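## Task

Move all five cases from the low table onto the empty pallet following the layer plan. Cases are identified by the four-digit article number on each label. The pallet sits loose on the floor near one end of the track and may be rotated a little. Target positions are case centres relative to the pallet centre: a lies along the pallet's long side (+a roughly toward +y), b along its short side (+b roughly toward the track). Layer 1 sits on the deck, every case with its long side along b: 3912 at a = +0.15 m, b = +0.20 m; 6049 at a = +0.45 m, b = +0.20 m; 8354 at a = +0.15 m, b = -0.20 m; 6718 at a = +0.45 m, b = -0.20 m. Layer 2 rests on layer 1: 5236 at a = +0.45 m, b = +0.00 m, long side along b. Every case must finish no more than a finger's width from its target. A case that drops to the floor may be picked up again, but it must finish lid up. At the end, release everything and move the tools away; a case held in place only by the robot does not count.

## Robot and tools

Robot: two arms, left_arm and right_arm, each on its own carriage on one shared track along y at x = 0. left_rail carries left_arm on the +y half (position_m 0.6 to 3 m), right_rail carries right_arm on the -y half (-3 to -0.6 m). Each arm base is at x = 0, y = its carriage position_m, z = 0.04 m, facing +x. Each arm ends in a vacuum tool with four cups in two channels: channel a cups at x = -62 and +62 mm, y = -104.5 mm; channel b the same x at y = +104.5 mm, measured in the cup point's axes. Cups point along the cup point's +z; rims span 227 mm in x and 312 mm in y.

Scene frame (used for all reported poses): fixed to the table, z = 0 at the table top, +z up, +x in the direction the arms face, +y to their left, y = 0 at track centre. The table starts at x = 0.50 m and only spans y = -0.90 to 0.90 m; outside that the floor is at z = -0.53. The pallet is on the floor near one track end. cam_pallet_north views the -y end, cam_pallet_south the +y end; +y is roughly rightward in both images. Other cameras: cam_high, cam_low, cam_left_wrist, cam_right_wrist (fisheye). Reported cup positions can be off, more so at long reach.

execute_actions(actions): a list run in order; every call returns state and images (an empty list just observes). Each action may contain "rows", "steps", "until", and device keys "left_rail"/"right_rail".
- rows: up to 15 rows, one per control step (1/30 s). Each row is a single list of 16 numbers in [-1, 1] covering both arms: left dx, dy, dz, rx, ry, rz, left suction_a, suction_b, then right dx, dy, dz, rx, ry, rz, right suction_a, suction_b. dx..rz are an offset, not a pose: the target relative to the cup point's measured pose at the start of that action (for a call's first action, the last pose reported), expressed in the cup point's own axes. Every row is relative to that same start, not the preceding row. Scale: 1.0 = 0.6 m or 180 degrees; rx, ry, rz form one rotation vector. Per step the target is clipped to 100 mm and 16 degrees from the measured pose; position wins over orientation if both can't be met. Suction values: above 0.01 = on, 0 = off, and they persist, so repeat an arm's last two suction values to keep them; 0 is an active command.
- steps: 1 to 450, at least the number of rows, default 15. After the last row each arm keeps heading for its final target, so give big moves enough steps; a move cut short may not finish by itself, so send the remainder.
- until: ends the action early when all conditions hold (arms may still be moving). Form {"<device>": {"<field>": value}}; numbers need a comparison like [">=", 0.5]; also "=", "!=", "<", "<=", ">". {"all": {"status": "ended"}} and {"any": {"status": "ended"}} wait on motions ending.
- Rails: {"left_rail": {"position_m": x, "speed_m_s": v}} (speed 0.01 to 1 m/s, starts at 1, persists) or {"stop": true}. Rows never move carriages. Wait with {"steps": n, "until": {"left_rail": {"position_status": ["!=", "moving"]}}}. A carriage shifts its arm's tool by its travel; let it arrive (within 0.6 mm) before placing the tool or ending. Acceleration is 2 m/s2. Any out-of-range value or unknown name rejects the whole call.

Results: per-arm end_effector_position (m), end_effector_quat_wxyz, velocities; Hand target lines; joint positions (rail m, then six joints in rad); Wrist force/torque in the tool's axes (offset up to ~10 N, saturates ~200 N); suction_measured_a/b (0 to 1, settles up to ~1.3 s; airtight 0.83+, cardboard lower) and part_present_a/b (1 above 0.09). position_status: moving, done, contact_stop, time_out, stopped, stopped_with_arm (fix the arm's command, then resend), stopped_for_other_arm (move an arm away, wait 30 steps, resend); position_answer taken or not_taken (resend once still). "pose unreachable" means the clearance check altered or blocked that arm's command; it is stricter while a carriage moves.

zoom_image(camera, region=[x0, y0, x1, y1]) in pixels of that camera's latest image, max 504 by 504. finished_scene(scene) ends the given scene (1 or 2) irreversibly and reports success; the goal must already hold and stay.

Gripping: turn a channel on and press both of its cups fully onto a flat smooth face; edges, gaps or an uncovered cup break that channel's seal. Cups compress up to ~21 mm. About 381 N per cup at reading 0.7. To release: lower in tiny steps until contact, then in one action switch both channels off and back the tool straight away. A cup stuck to the table is freed by switching its channel off.

Avoid: sudden starts (ramp offsets, e.g. +0.01 per row), fast or off-centre carries, drops, knocking anything out of the work area (ends the scene), arms colliding or pressing on each other (a held object counts as part of its arm), forces of 400 N or joint torques over load limits (shoulder 656, elbow 385, wrists 95.2 N m), which freeze the arm 10 s. For handovers, switch the giver off before the receiver on. The robot holds the last command while you think; loose objects may get nudged occasionally.

Each tool is called after "Call:" as name(argument=value, ...), one argument or row to a line, values as JSON.

## Session

Call:
execute_actions(
  actions=[],
)

Scene clock: 0.00 s.
left_arm: end_effector_position=(+0.8493, +2.5533, +0.4378) suction_measured_a=0.00 part_present_a=0 suction_measured_b=0.00 part_present_b=0 end_effector_quat_wxyz=(-0.002, +0.001, +1.000, +0.001) end_effector_velocity=(-0.000, +0.000, +0.000) end_effector_angular_velocity=(-0.000, -0.000, +0.000) | right_arm: end_effector_position=(+0.8509, -1.7383, +0.4403) suction_measured_a=0.00 part_present_a=0 suction_measured_b=0.00 part_present_b=0 end_effector_quat_wxyz=(+0.001, -0.001, +1.000, +0.001) end_effector_velocity=(-0.000, +0.000, +0.000) end_effector_angular_velocity=(-0.000, -0.000, -0.000)
Joint positions: left_arm=[ 2.553 -0.238 -1.496  2.093 -2.163 -1.57   1.334] | right_arm=[-1.739 -0.239 -1.498  2.091 -2.166 -1.569  1.331]
Joint velocities: left_arm=[ 0.  0. -0.  0. -0.  0.  0.] | right_arm=[ 0.  0. -0. -0. -0.  0.  0.]
Wrist force (N, on the end effector, along its own x y z axes, offset not removed): no reading
Wrist torque (N m, same axes, about the end effector's origin, offset not removed): no reading
Hand target (left_arm): +0.849, +2.553, +0.438; -0.002, +0.001, +1.000, +0.001
Hand target (right_arm): +0.851, -1.738, +0.440; +0.001, -0.001, +1.000, +0.001
left_rail: position_m=2.553 position_m_goal=2.553 speed_m_s=1.00 position_status=done position_answer=taken refusals=0
right_rail: position_m=-1.739 position_m_goal=-1.739 speed_m_s=1.00 position_status=done position_answer=taken refusals=0

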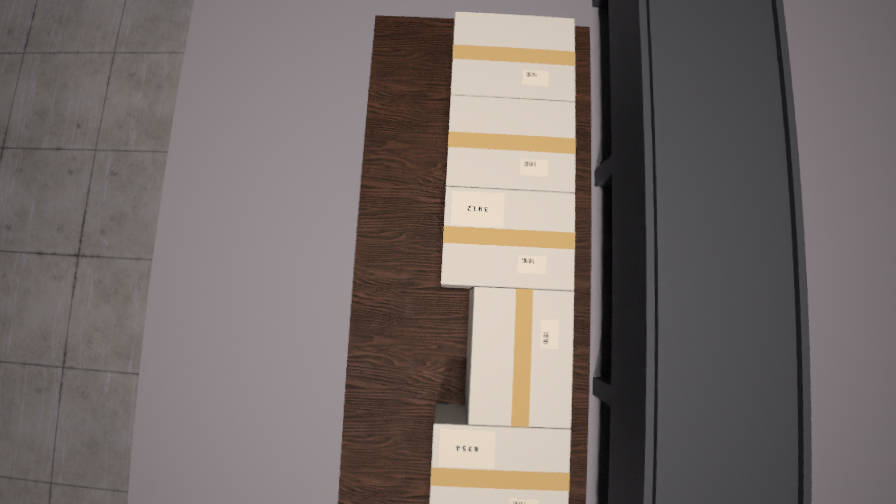

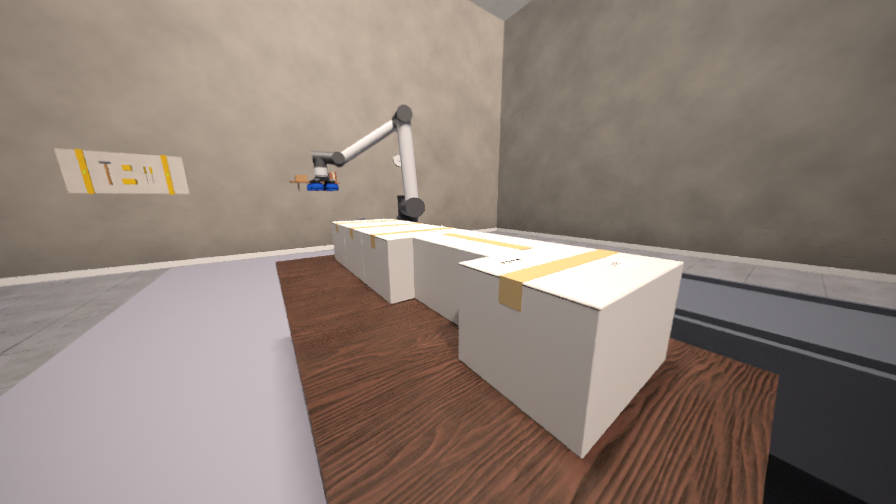

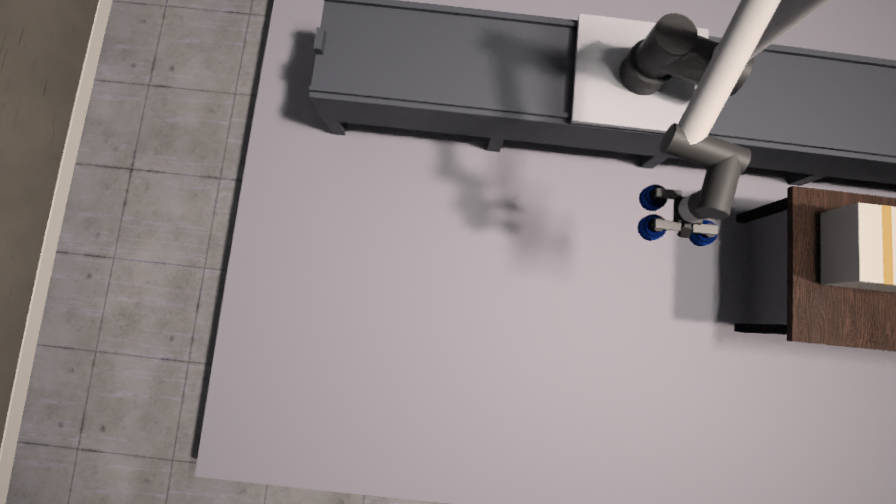

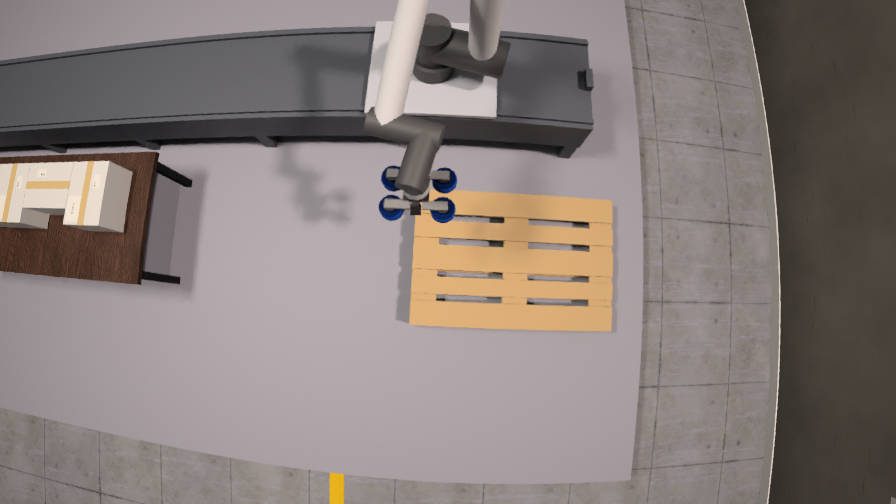

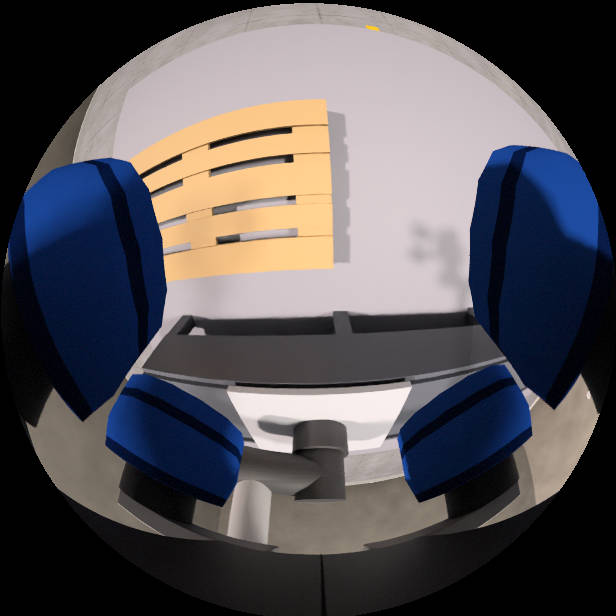

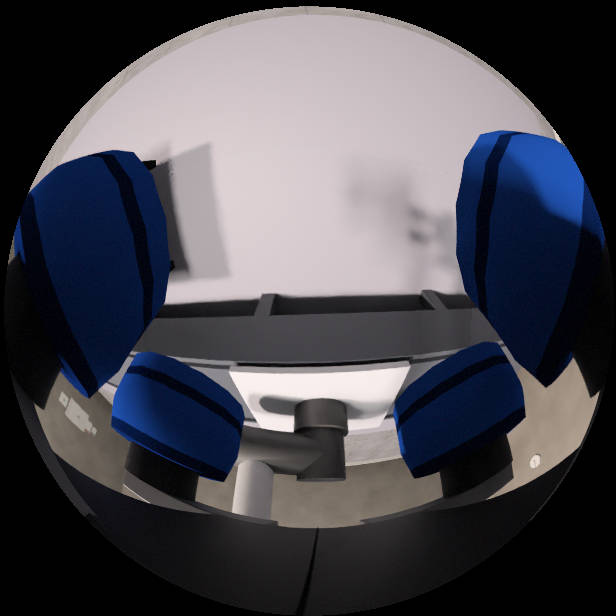

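Call:
zoom_image(
  camera="cam_high",
  region=[420, 0, 620, 380],
)

Call:
zoom_image(
  camera="cam_low",
  region=[300, 200, 520, 320],
)

Region (420, 0, 620, 380) of cam_high's 896x504 image, scaled by 1.326, with more detail than that image has; it fills the left 265 columns of this view, and the rest is white.

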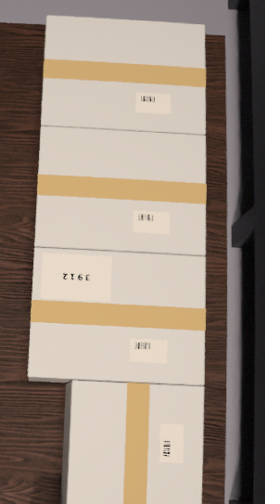

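Region (300, 200, 520, 320) of cam_low's 896x504 image, scaled by 2.291, with more detail than that image has; it fills the top 275 rows of this view, and the rest is white.

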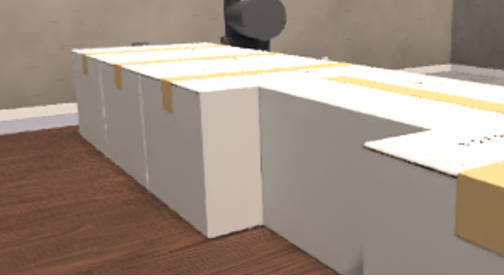

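Call:
execute_actions(
  actions=[
    {"rows":[[0,0,0.9,0,0,0,0,0,0.75,0.5,0,0,-0.2,0,0,0]],"right_rail":{"position_m":-0.7},"steps":75},
  ],
)

Scene clock: 13.30 s.
left_arm: end_effector_position=(+0.8482, +2.5535, -0.1018) suction_measured_a=0.00 part_present_a=0 suction_measured_b=0.00 part_present_b=0 end_effector_quat_wxyz=(-0.002, +0.001, +1.000, +0.001) end_effector_velocity=(+0.000, +0.000, -0.000) end_effector_angular_velocity=(+0.000, +0.000, +0.000) | right_arm: end_effector_position=(+0.4004, -0.3994, +0.4406) suction_measured_a=0.00 part_present_a=0 suction_measured_b=0.00 part_present_b=0 end_effector_quat_wxyz=(+0.309, -0.001, +0.951, +0.001) end_effector_velocity=(-0.000, +0.000, +0.000) end_effector_angular_velocity=(-0.000, -0.000, -0.000)
Joint positions: left_arm=[ 2.553 -0.238 -0.828  2.285 -3.024 -1.57   1.334] | right_arm=[-0.7    0.356 -2.007  2.715 -2.877 -1.775  1.862]
Joint velocities: left_arm=[ 0.  0.  0. -0. -0.  0.  0.] | right_arm=[ 0.  0.  0. -0.  0. -0.  0.]
Wrist force (N, on the end effector, along its own x y z axes, offset not removed): left_arm=[0.8 0.3 0.3] | right_arm=[0.9 -6.2 0.7]
Wrist torque (N m, same axes, about the end effector's origin, offset not removed): left_arm=[-0.04 -0.30 0.10] | right_arm=[-1.68 -1.06 0.61]
Hand target (left_arm): +0.848, +2.554, -0.102; -0.002, +0.001, +1.000, +0.001
Hand target (right_arm): +0.400, -0.399, +0.441; +0.309, -0.001, +0.951, +0.001
Off the commanded pose (left_arm): 0.001 m, 0 deg.
Off the commanded pose (right_arm): 0.001 m, 0 deg.
left_rail: position_m=2.553 position_m_goal=2.553 speed_m_s=1.00 position_status=done position_answer=taken refusals=0
right_rail: position_m=-0.700 position_m_goal=-0.700 speed_m_s=1.00 position_status=done position_answer=taken refusals=0

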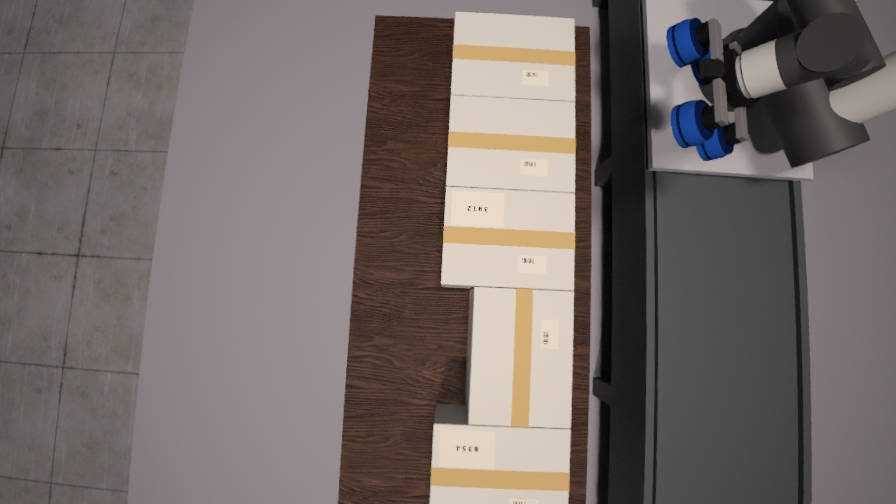

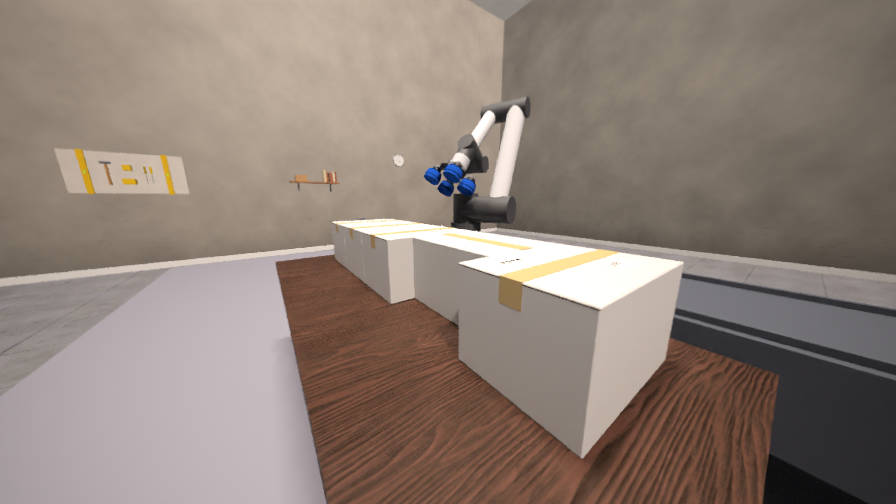

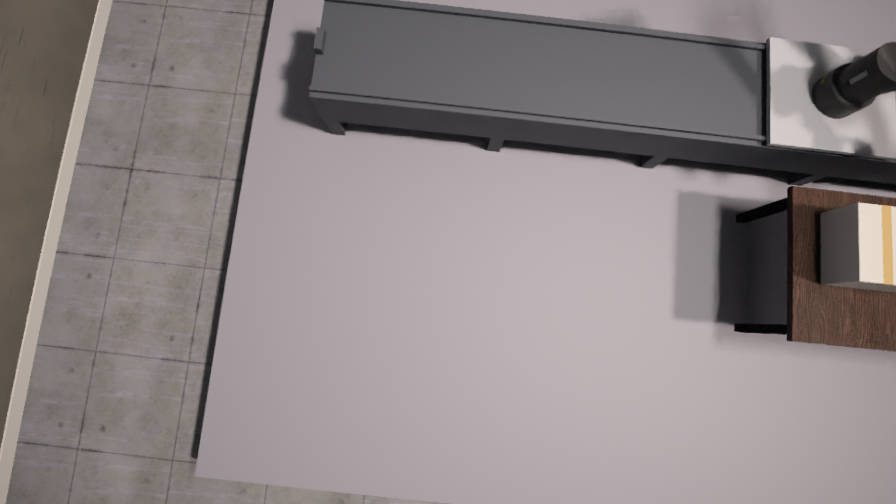

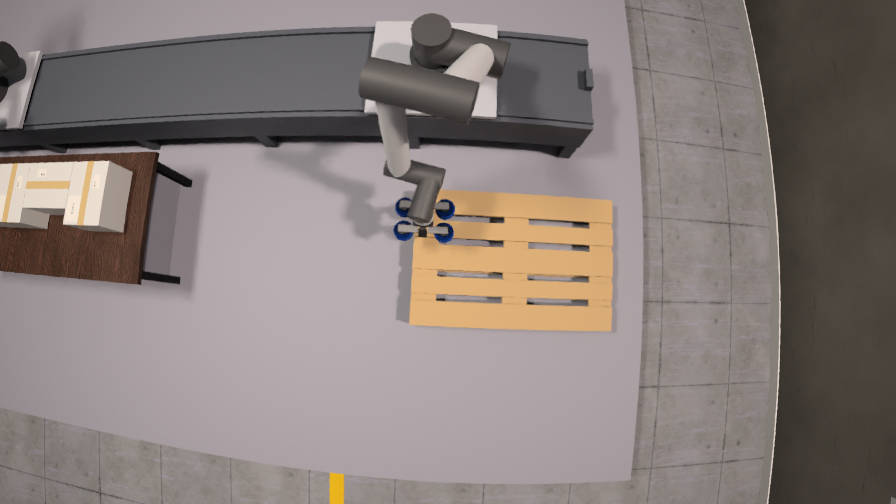

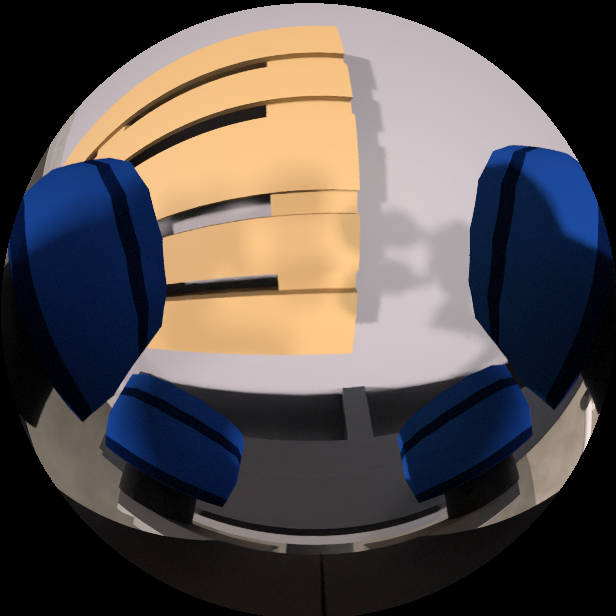

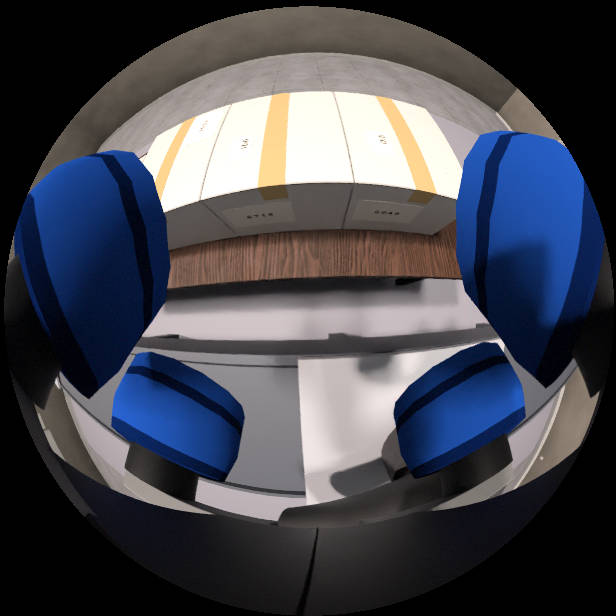

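Call:
execute_actions(
  actions=[
    {"rows":[[-0.29,1,0,0,0,-0.5,0,0,0,0,0,0,0,0,0,0]],"right_rail":{"position_m":-2.5},"left_rail":{"position_m":3},"steps":70},
  ],
)

Call:
execute_actions(
  actions=[
    {"left_rail":{"position_m":2},"steps":60},
  ],
)

Scene clock: 22.77 s.
left_arm: end_effector_position=(+1.0220, +3.6000, -0.1026) suction_measured_a=0.00 part_present_a=0 suction_measured_b=0.00 part_present_b=0 end_effector_quat_wxyz=(+0.002, +0.707, -0.708, -0.001) end_effector_velocity=(+0.000, +0.000, -0.000) end_effector_angular_velocity=(-0.000, +0.000, +0.000) | right_arm: end_effector_position=(+0.4004, -2.1993, +0.4406) suction_measured_a=0.00 part_present_a=0 suction_measured_b=0.00 part_present_b=0 end_effector_quat_wxyz=(+0.309, -0.001, +0.951, +0.001) end_effector_velocity=(+0.000, -0.010, +0.000) end_effector_angular_velocity=(-0.000, -0.000, +0.000)
Joint positions: left_arm=[ 3.     0.36  -0.693  1.768 -2.641 -1.57   0.362] | right_arm=[-2.5    0.356 -2.007  2.715 -2.877 -1.775  1.862]
Joint velocities: left_arm=[ 0.  0.  0. -0.  0. -0. -0.] | right_arm=[-0.01 -0.    0.   -0.   -0.    0.   -0.  ]
Wrist force (N, on the end effector, along its own x y z axes, offset not removed): left_arm=[0.8 1.9 3.1] | right_arm=[2.4 -10.3 -3.8]
Wrist torque (N m, same axes, about the end effector's origin, offset not removed): left_arm=[0.16 -0.26 0.02] | right_arm=[-1.92 -1.34 0.34]
Hand target (left_arm): +1.022, +3.600, -0.103; +0.002, +0.707, -0.708, -0.001
Hand target (right_arm): +0.400, -2.199, +0.441; +0.309, -0.001, +0.951, +0.001
Off the commanded pose (left_arm): 0.002 m, 0 deg.
Off the commanded pose (right_arm): 0.000 m, 0 deg.
left_rail: position_m=3.000 position_m_goal=3.000 speed_m_s=1.00 position_status=done position_answer=taken refusals=0
right_rail: position_m=-2.500 position_m_goal=-2.500 speed_m_s=1.00 position_status=moving position_answer=taken refusals=0

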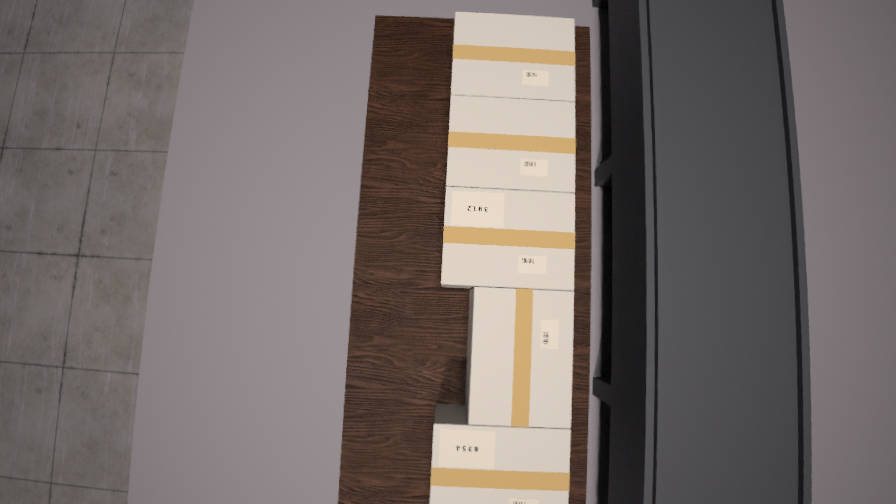

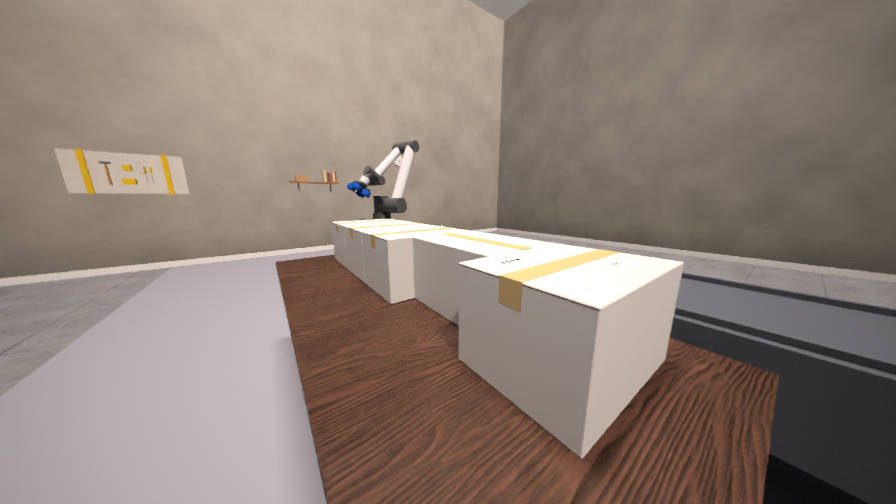

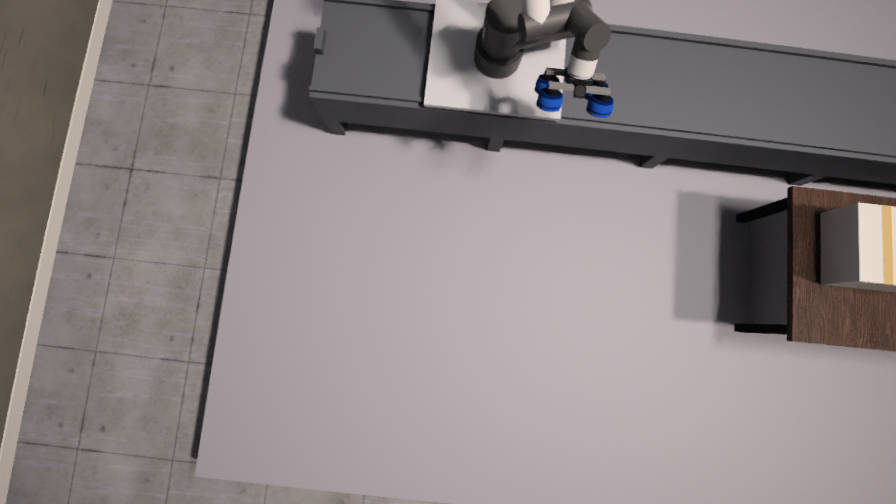

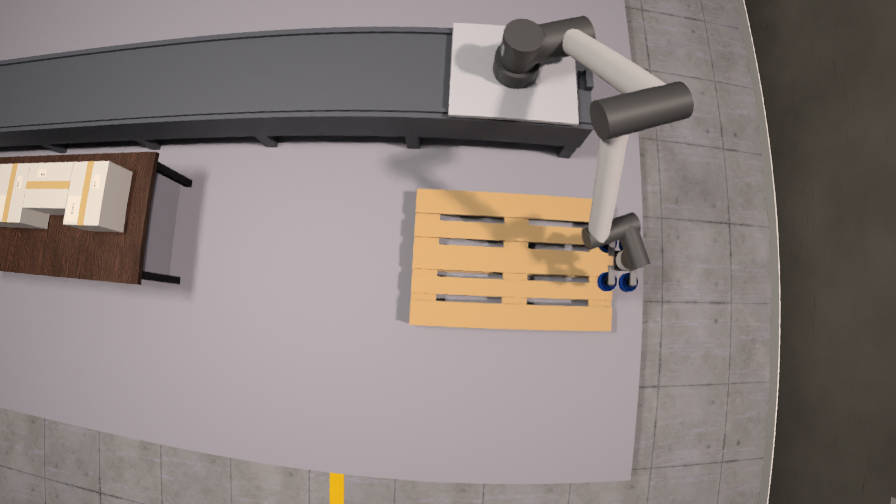

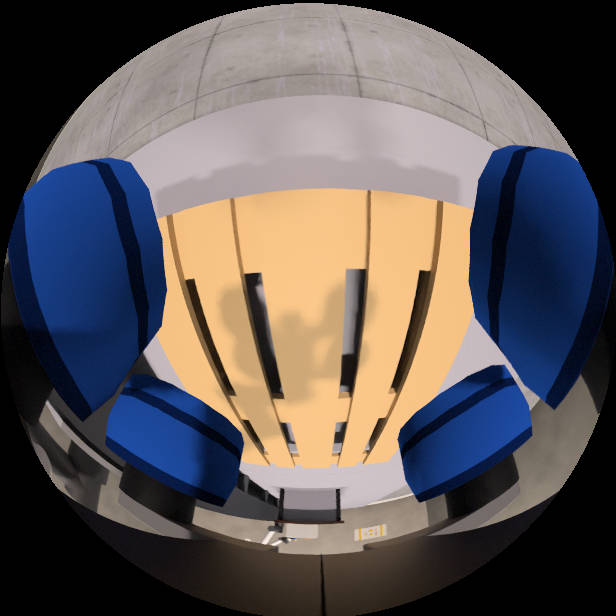

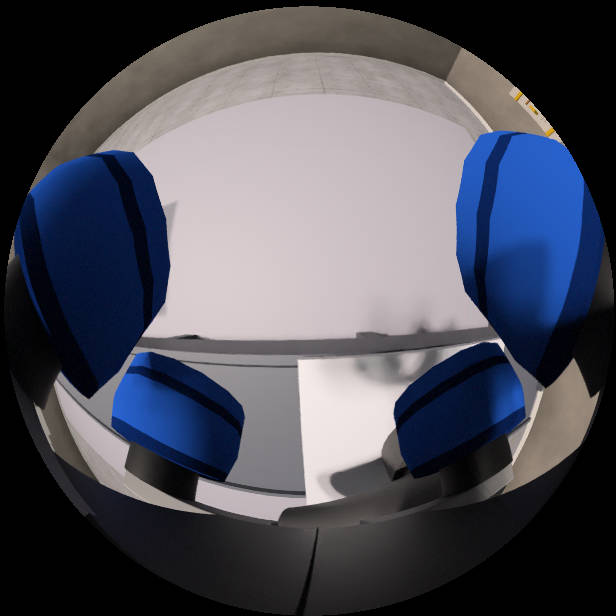

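Scene clock: 24.77 s.
left_arm: end_effector_position=(+1.0220, +2.5998, -0.1026) suction_measured_a=0.00 part_present_a=0 suction_measured_b=0.00 part_present_b=0 end_effector_quat_wxyz=(+0.002, +0.707, -0.708, -0.001) end_effector_velocity=(-0.000, +0.000, +0.000) end_effector_angular_velocity=(+0.000, -0.000, +0.000) | right_arm: end_effector_position=(+0.4004, -2.1993, +0.4406) suction_measured_a=0.00 part_present_a=0 suction_measured_b=0.00 part_present_b=0 end_effector_quat_wxyz=(+0.309, -0.001, +0.951, +0.001) end_effector_velocity=(-0.000, -0.000, -0.000) end_effector_angular_velocity=(-0.000, +0.000, +0.000)
Joint positions: left_arm=[ 2.     0.36  -0.693  1.768 -2.641 -1.57   0.362] | right_arm=[-2.5    0.356 -2.007  2.715 -2.877 -1.775  1.862]
Joint velocities: left_arm=[ 0.  0. -0.  0. -0.  0.  0.] | right_arm=[ 0. -0. -0.  0.  0.  0. -0.]
Wrist force (N, on the end effector, along its own x y z axes, offset not removed): left_arm=[-1.1 0.2 1.6] | right_arm=[9.6 -10.4 7.5]
Wrist torque (N m, same axes, about the end effector's origin, offset not removed): left_arm=[-0.12 -0.05 0.09] | right_arm=[-2.09 -2.00 0.34]
Hand target (left_arm): +1.022, +2.600, -0.103; +0.002, +0.707, -0.708, -0.001
Hand target (right_arm): +0.400, -2.199, +0.441; +0.309, -0.001, +0.951, +0.001
Off the commanded pose (left_arm): 0.002 m, 0 deg.
Off the commanded pose (right_arm): 0.000 m, 0 deg.
left_rail: position_m=2.000 position_m_goal=2.000 speed_m_s=1.00 position_status=done position_answer=taken refusals=0
right_rail: position_m=-2.500 position_m_goal=-2.500 speed_m_s=1.00 position_status=done position_answer=taken refusals=0

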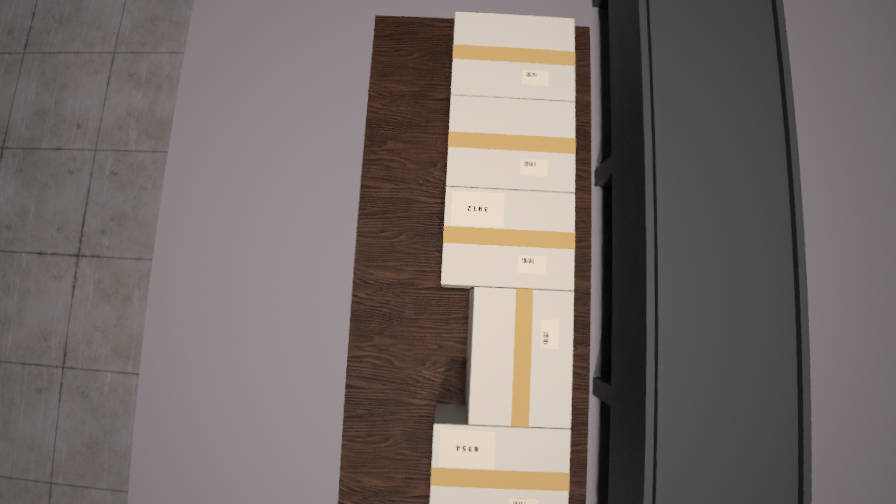

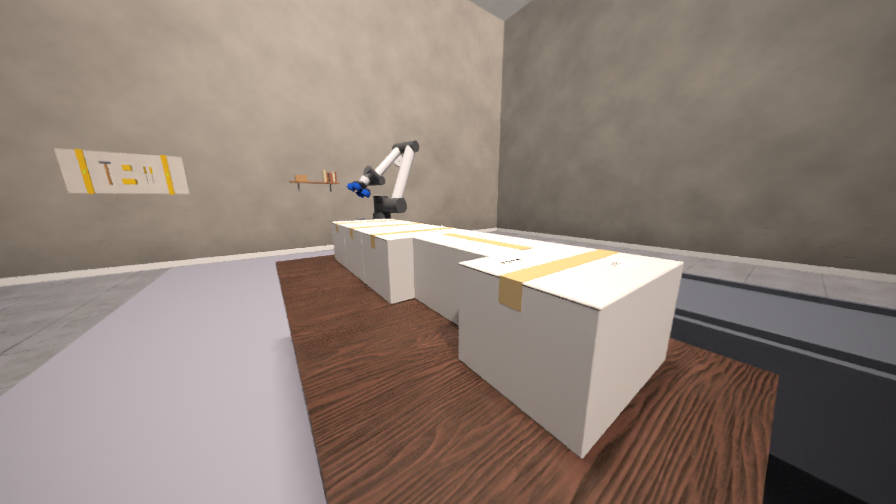

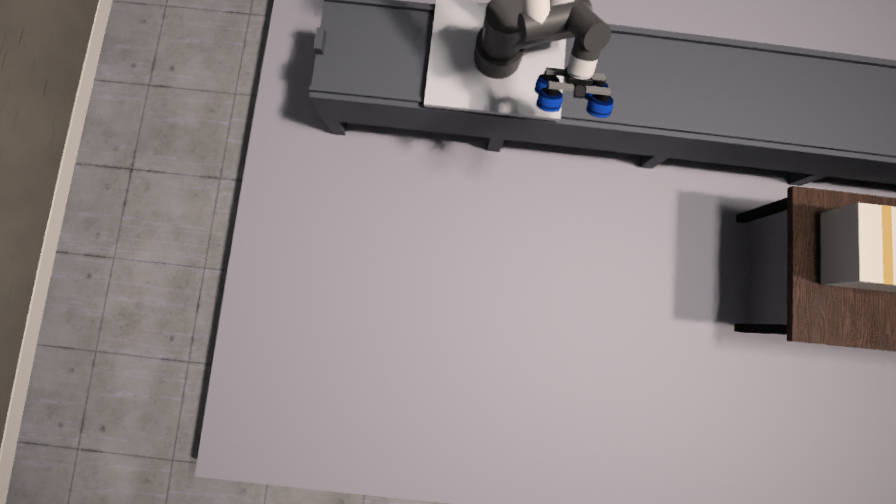

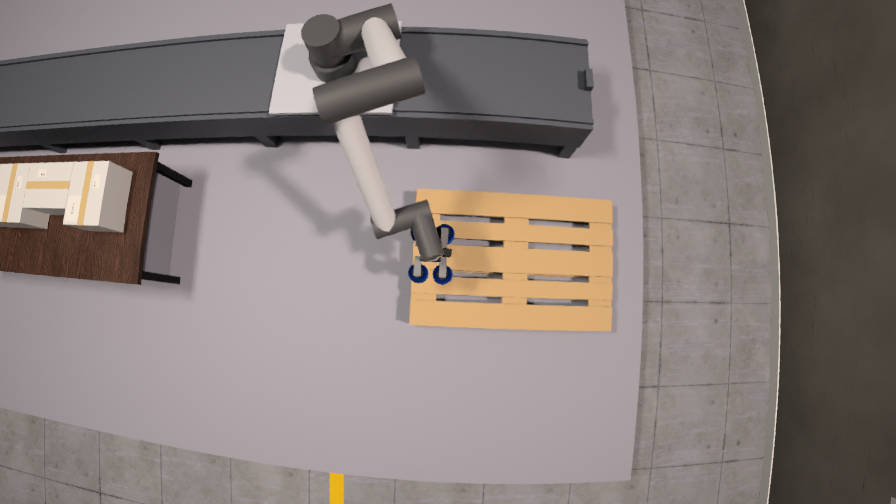

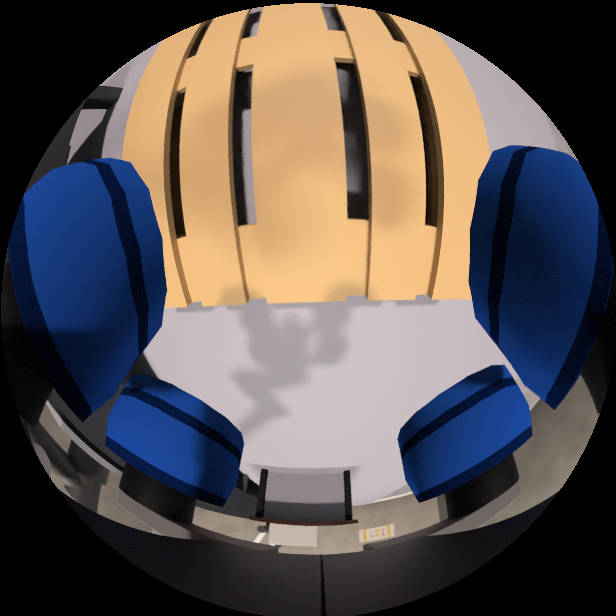

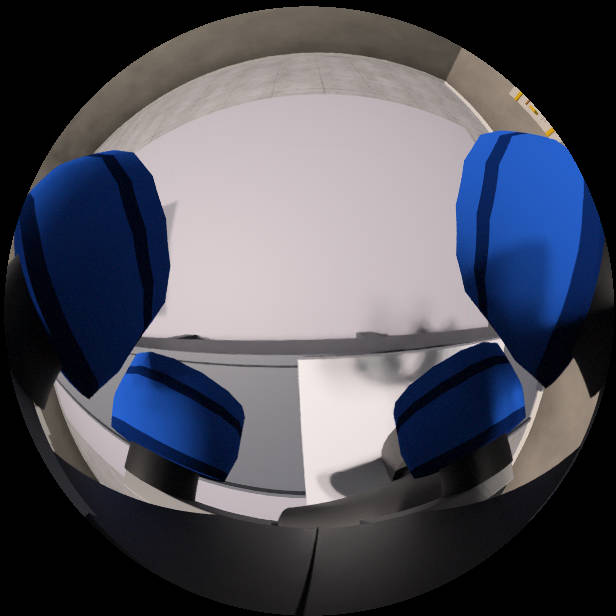

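Call:
execute_actions(
  actions=[
    {"rows":[[0,0.37,-1,0,0,0,0,0,0,0,0,0,0,0,0,0]],"steps":35},
    {"rows":[[0.917,0,0,0,0,0,0,0,0,0,0,0,0,0,0,0]],"left_rail":{"position_m":0.6},"steps":65},
  ],
)

Scene clock: 35.10 s.
left_arm: end_effector_position=(+0.8436, +0.6550, +0.3848) suction_measured_a=0.00 part_present_a=0 suction_measured_b=0.00 part_present_b=0 end_effector_quat_wxyz=(-0.001, +0.707, -0.707, -0.001) end_effector_velocity=(+0.000, -0.000, -0.000) end_effector_angular_velocity=(+0.000, +0.000, +0.000) | right_arm: end_effector_position=(+0.4004, -2.1993, +0.4406) suction_measured_a=0.00 part_present_a=0 suction_measured_b=0.00 part_present_b=0 end_effector_quat_wxyz=(+0.309, -0.001, +0.951, +0.001) end_effector_velocity=(-0.000, -0.000, +0.000) end_effector_angular_velocity=(+0.000, -0.000, -0.000)
Joint positions: left_arm=[ 0.6   -0.176 -1.459  2.142 -2.253 -1.567 -0.175] | right_arm=[-2.5    0.356 -2.007  2.715 -2.877 -1.775  1.862]
Joint velocities: left_arm=[ 0. -0.  0.  0.  0. -0. -0.] | right_arm=[ 0. -0. -0. -0.  0.  0. -0.]
Wrist force (N, on the end effector, along its own x y z axes, offset not removed): left_arm=[-0.2 1.4 2.5] | right_arm=[2.5 -11.3 1.9]
Wrist torque (N m, same axes, about the end effector's origin, offset not removed): left_arm=[0.17 -0.15 0.00] | right_arm=[-2.00 -1.17 0.56]
Hand target (left_arm): +0.844, +0.655, +0.385; -0.001, +0.707, -0.707, -0.001
Hand target (right_arm): +0.400, -2.199, +0.441; +0.309, -0.001, +0.951, +0.001
Off the commanded pose (left_arm): 0.001 m, 0 deg.
Off the commanded pose (right_arm): 0.000 m, 0 deg.
left_rail: position_m=0.600 position_m_goal=0.600 speed_m_s=1.00 position_status=done position_answer=taken refusals=0
right_rail: position_m=-2.500 position_m_goal=-2.500 speed_m_s=1.00 position_status=done position_answer=taken refusals=0

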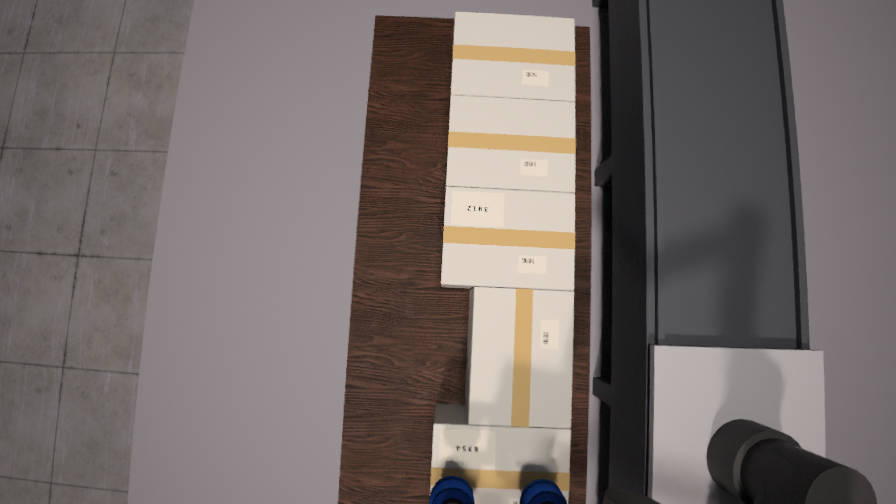

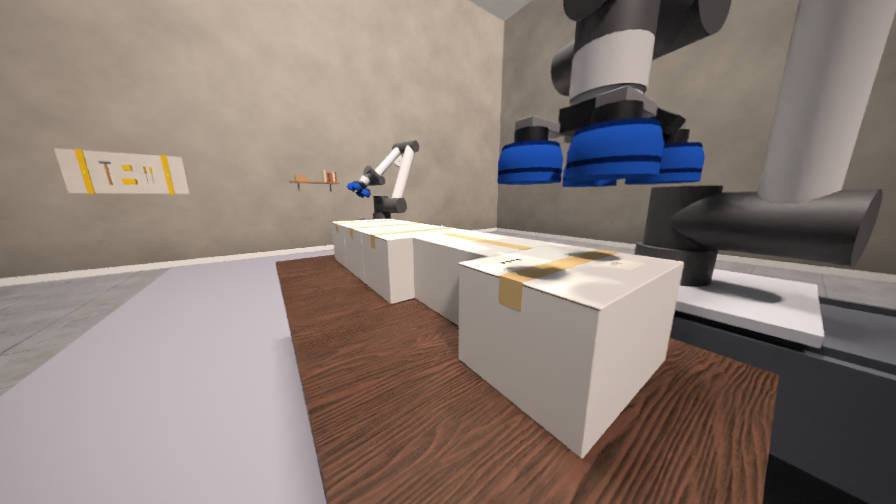

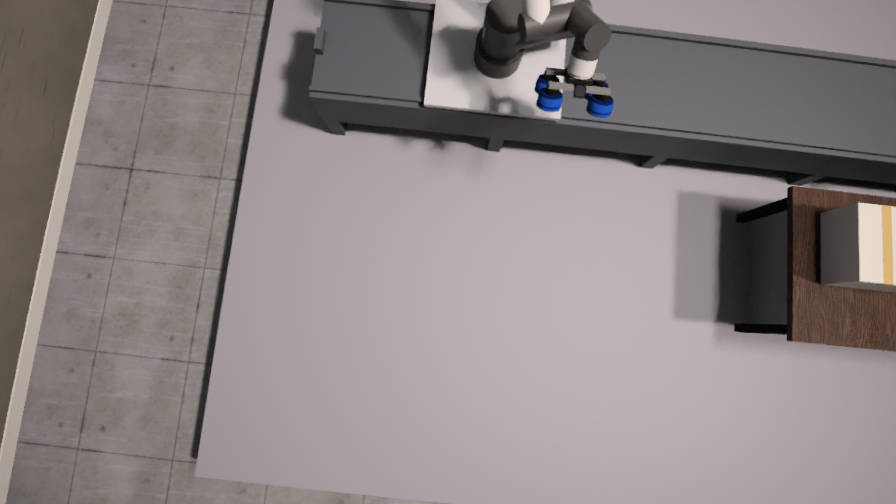

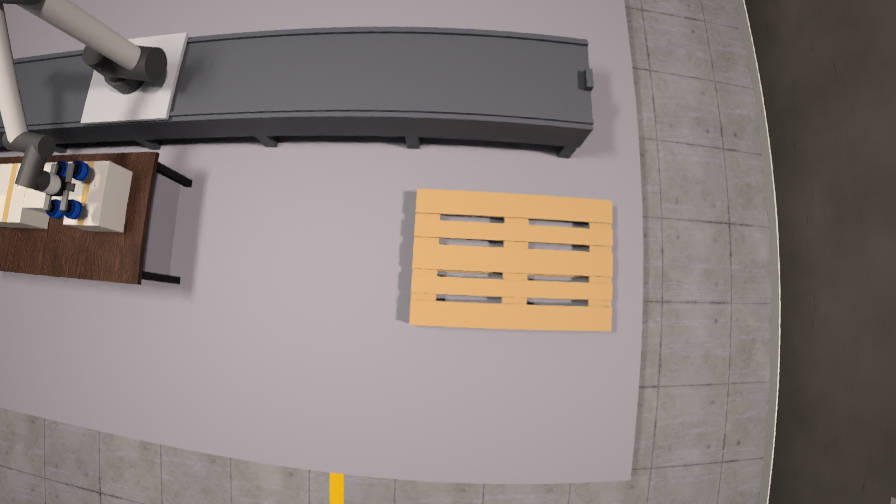

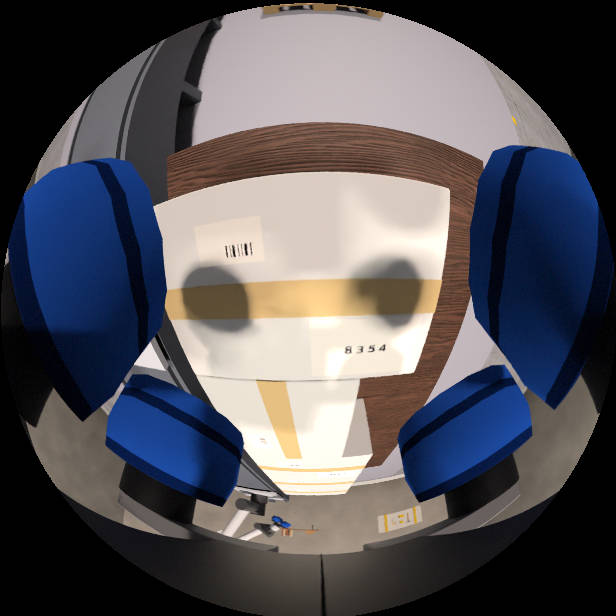

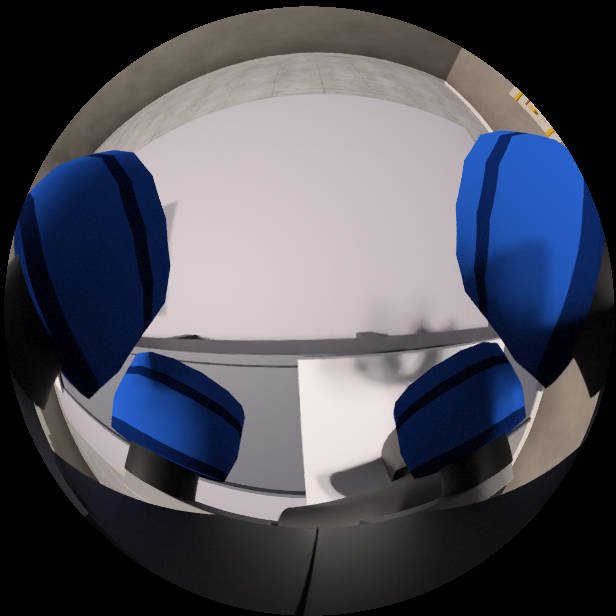

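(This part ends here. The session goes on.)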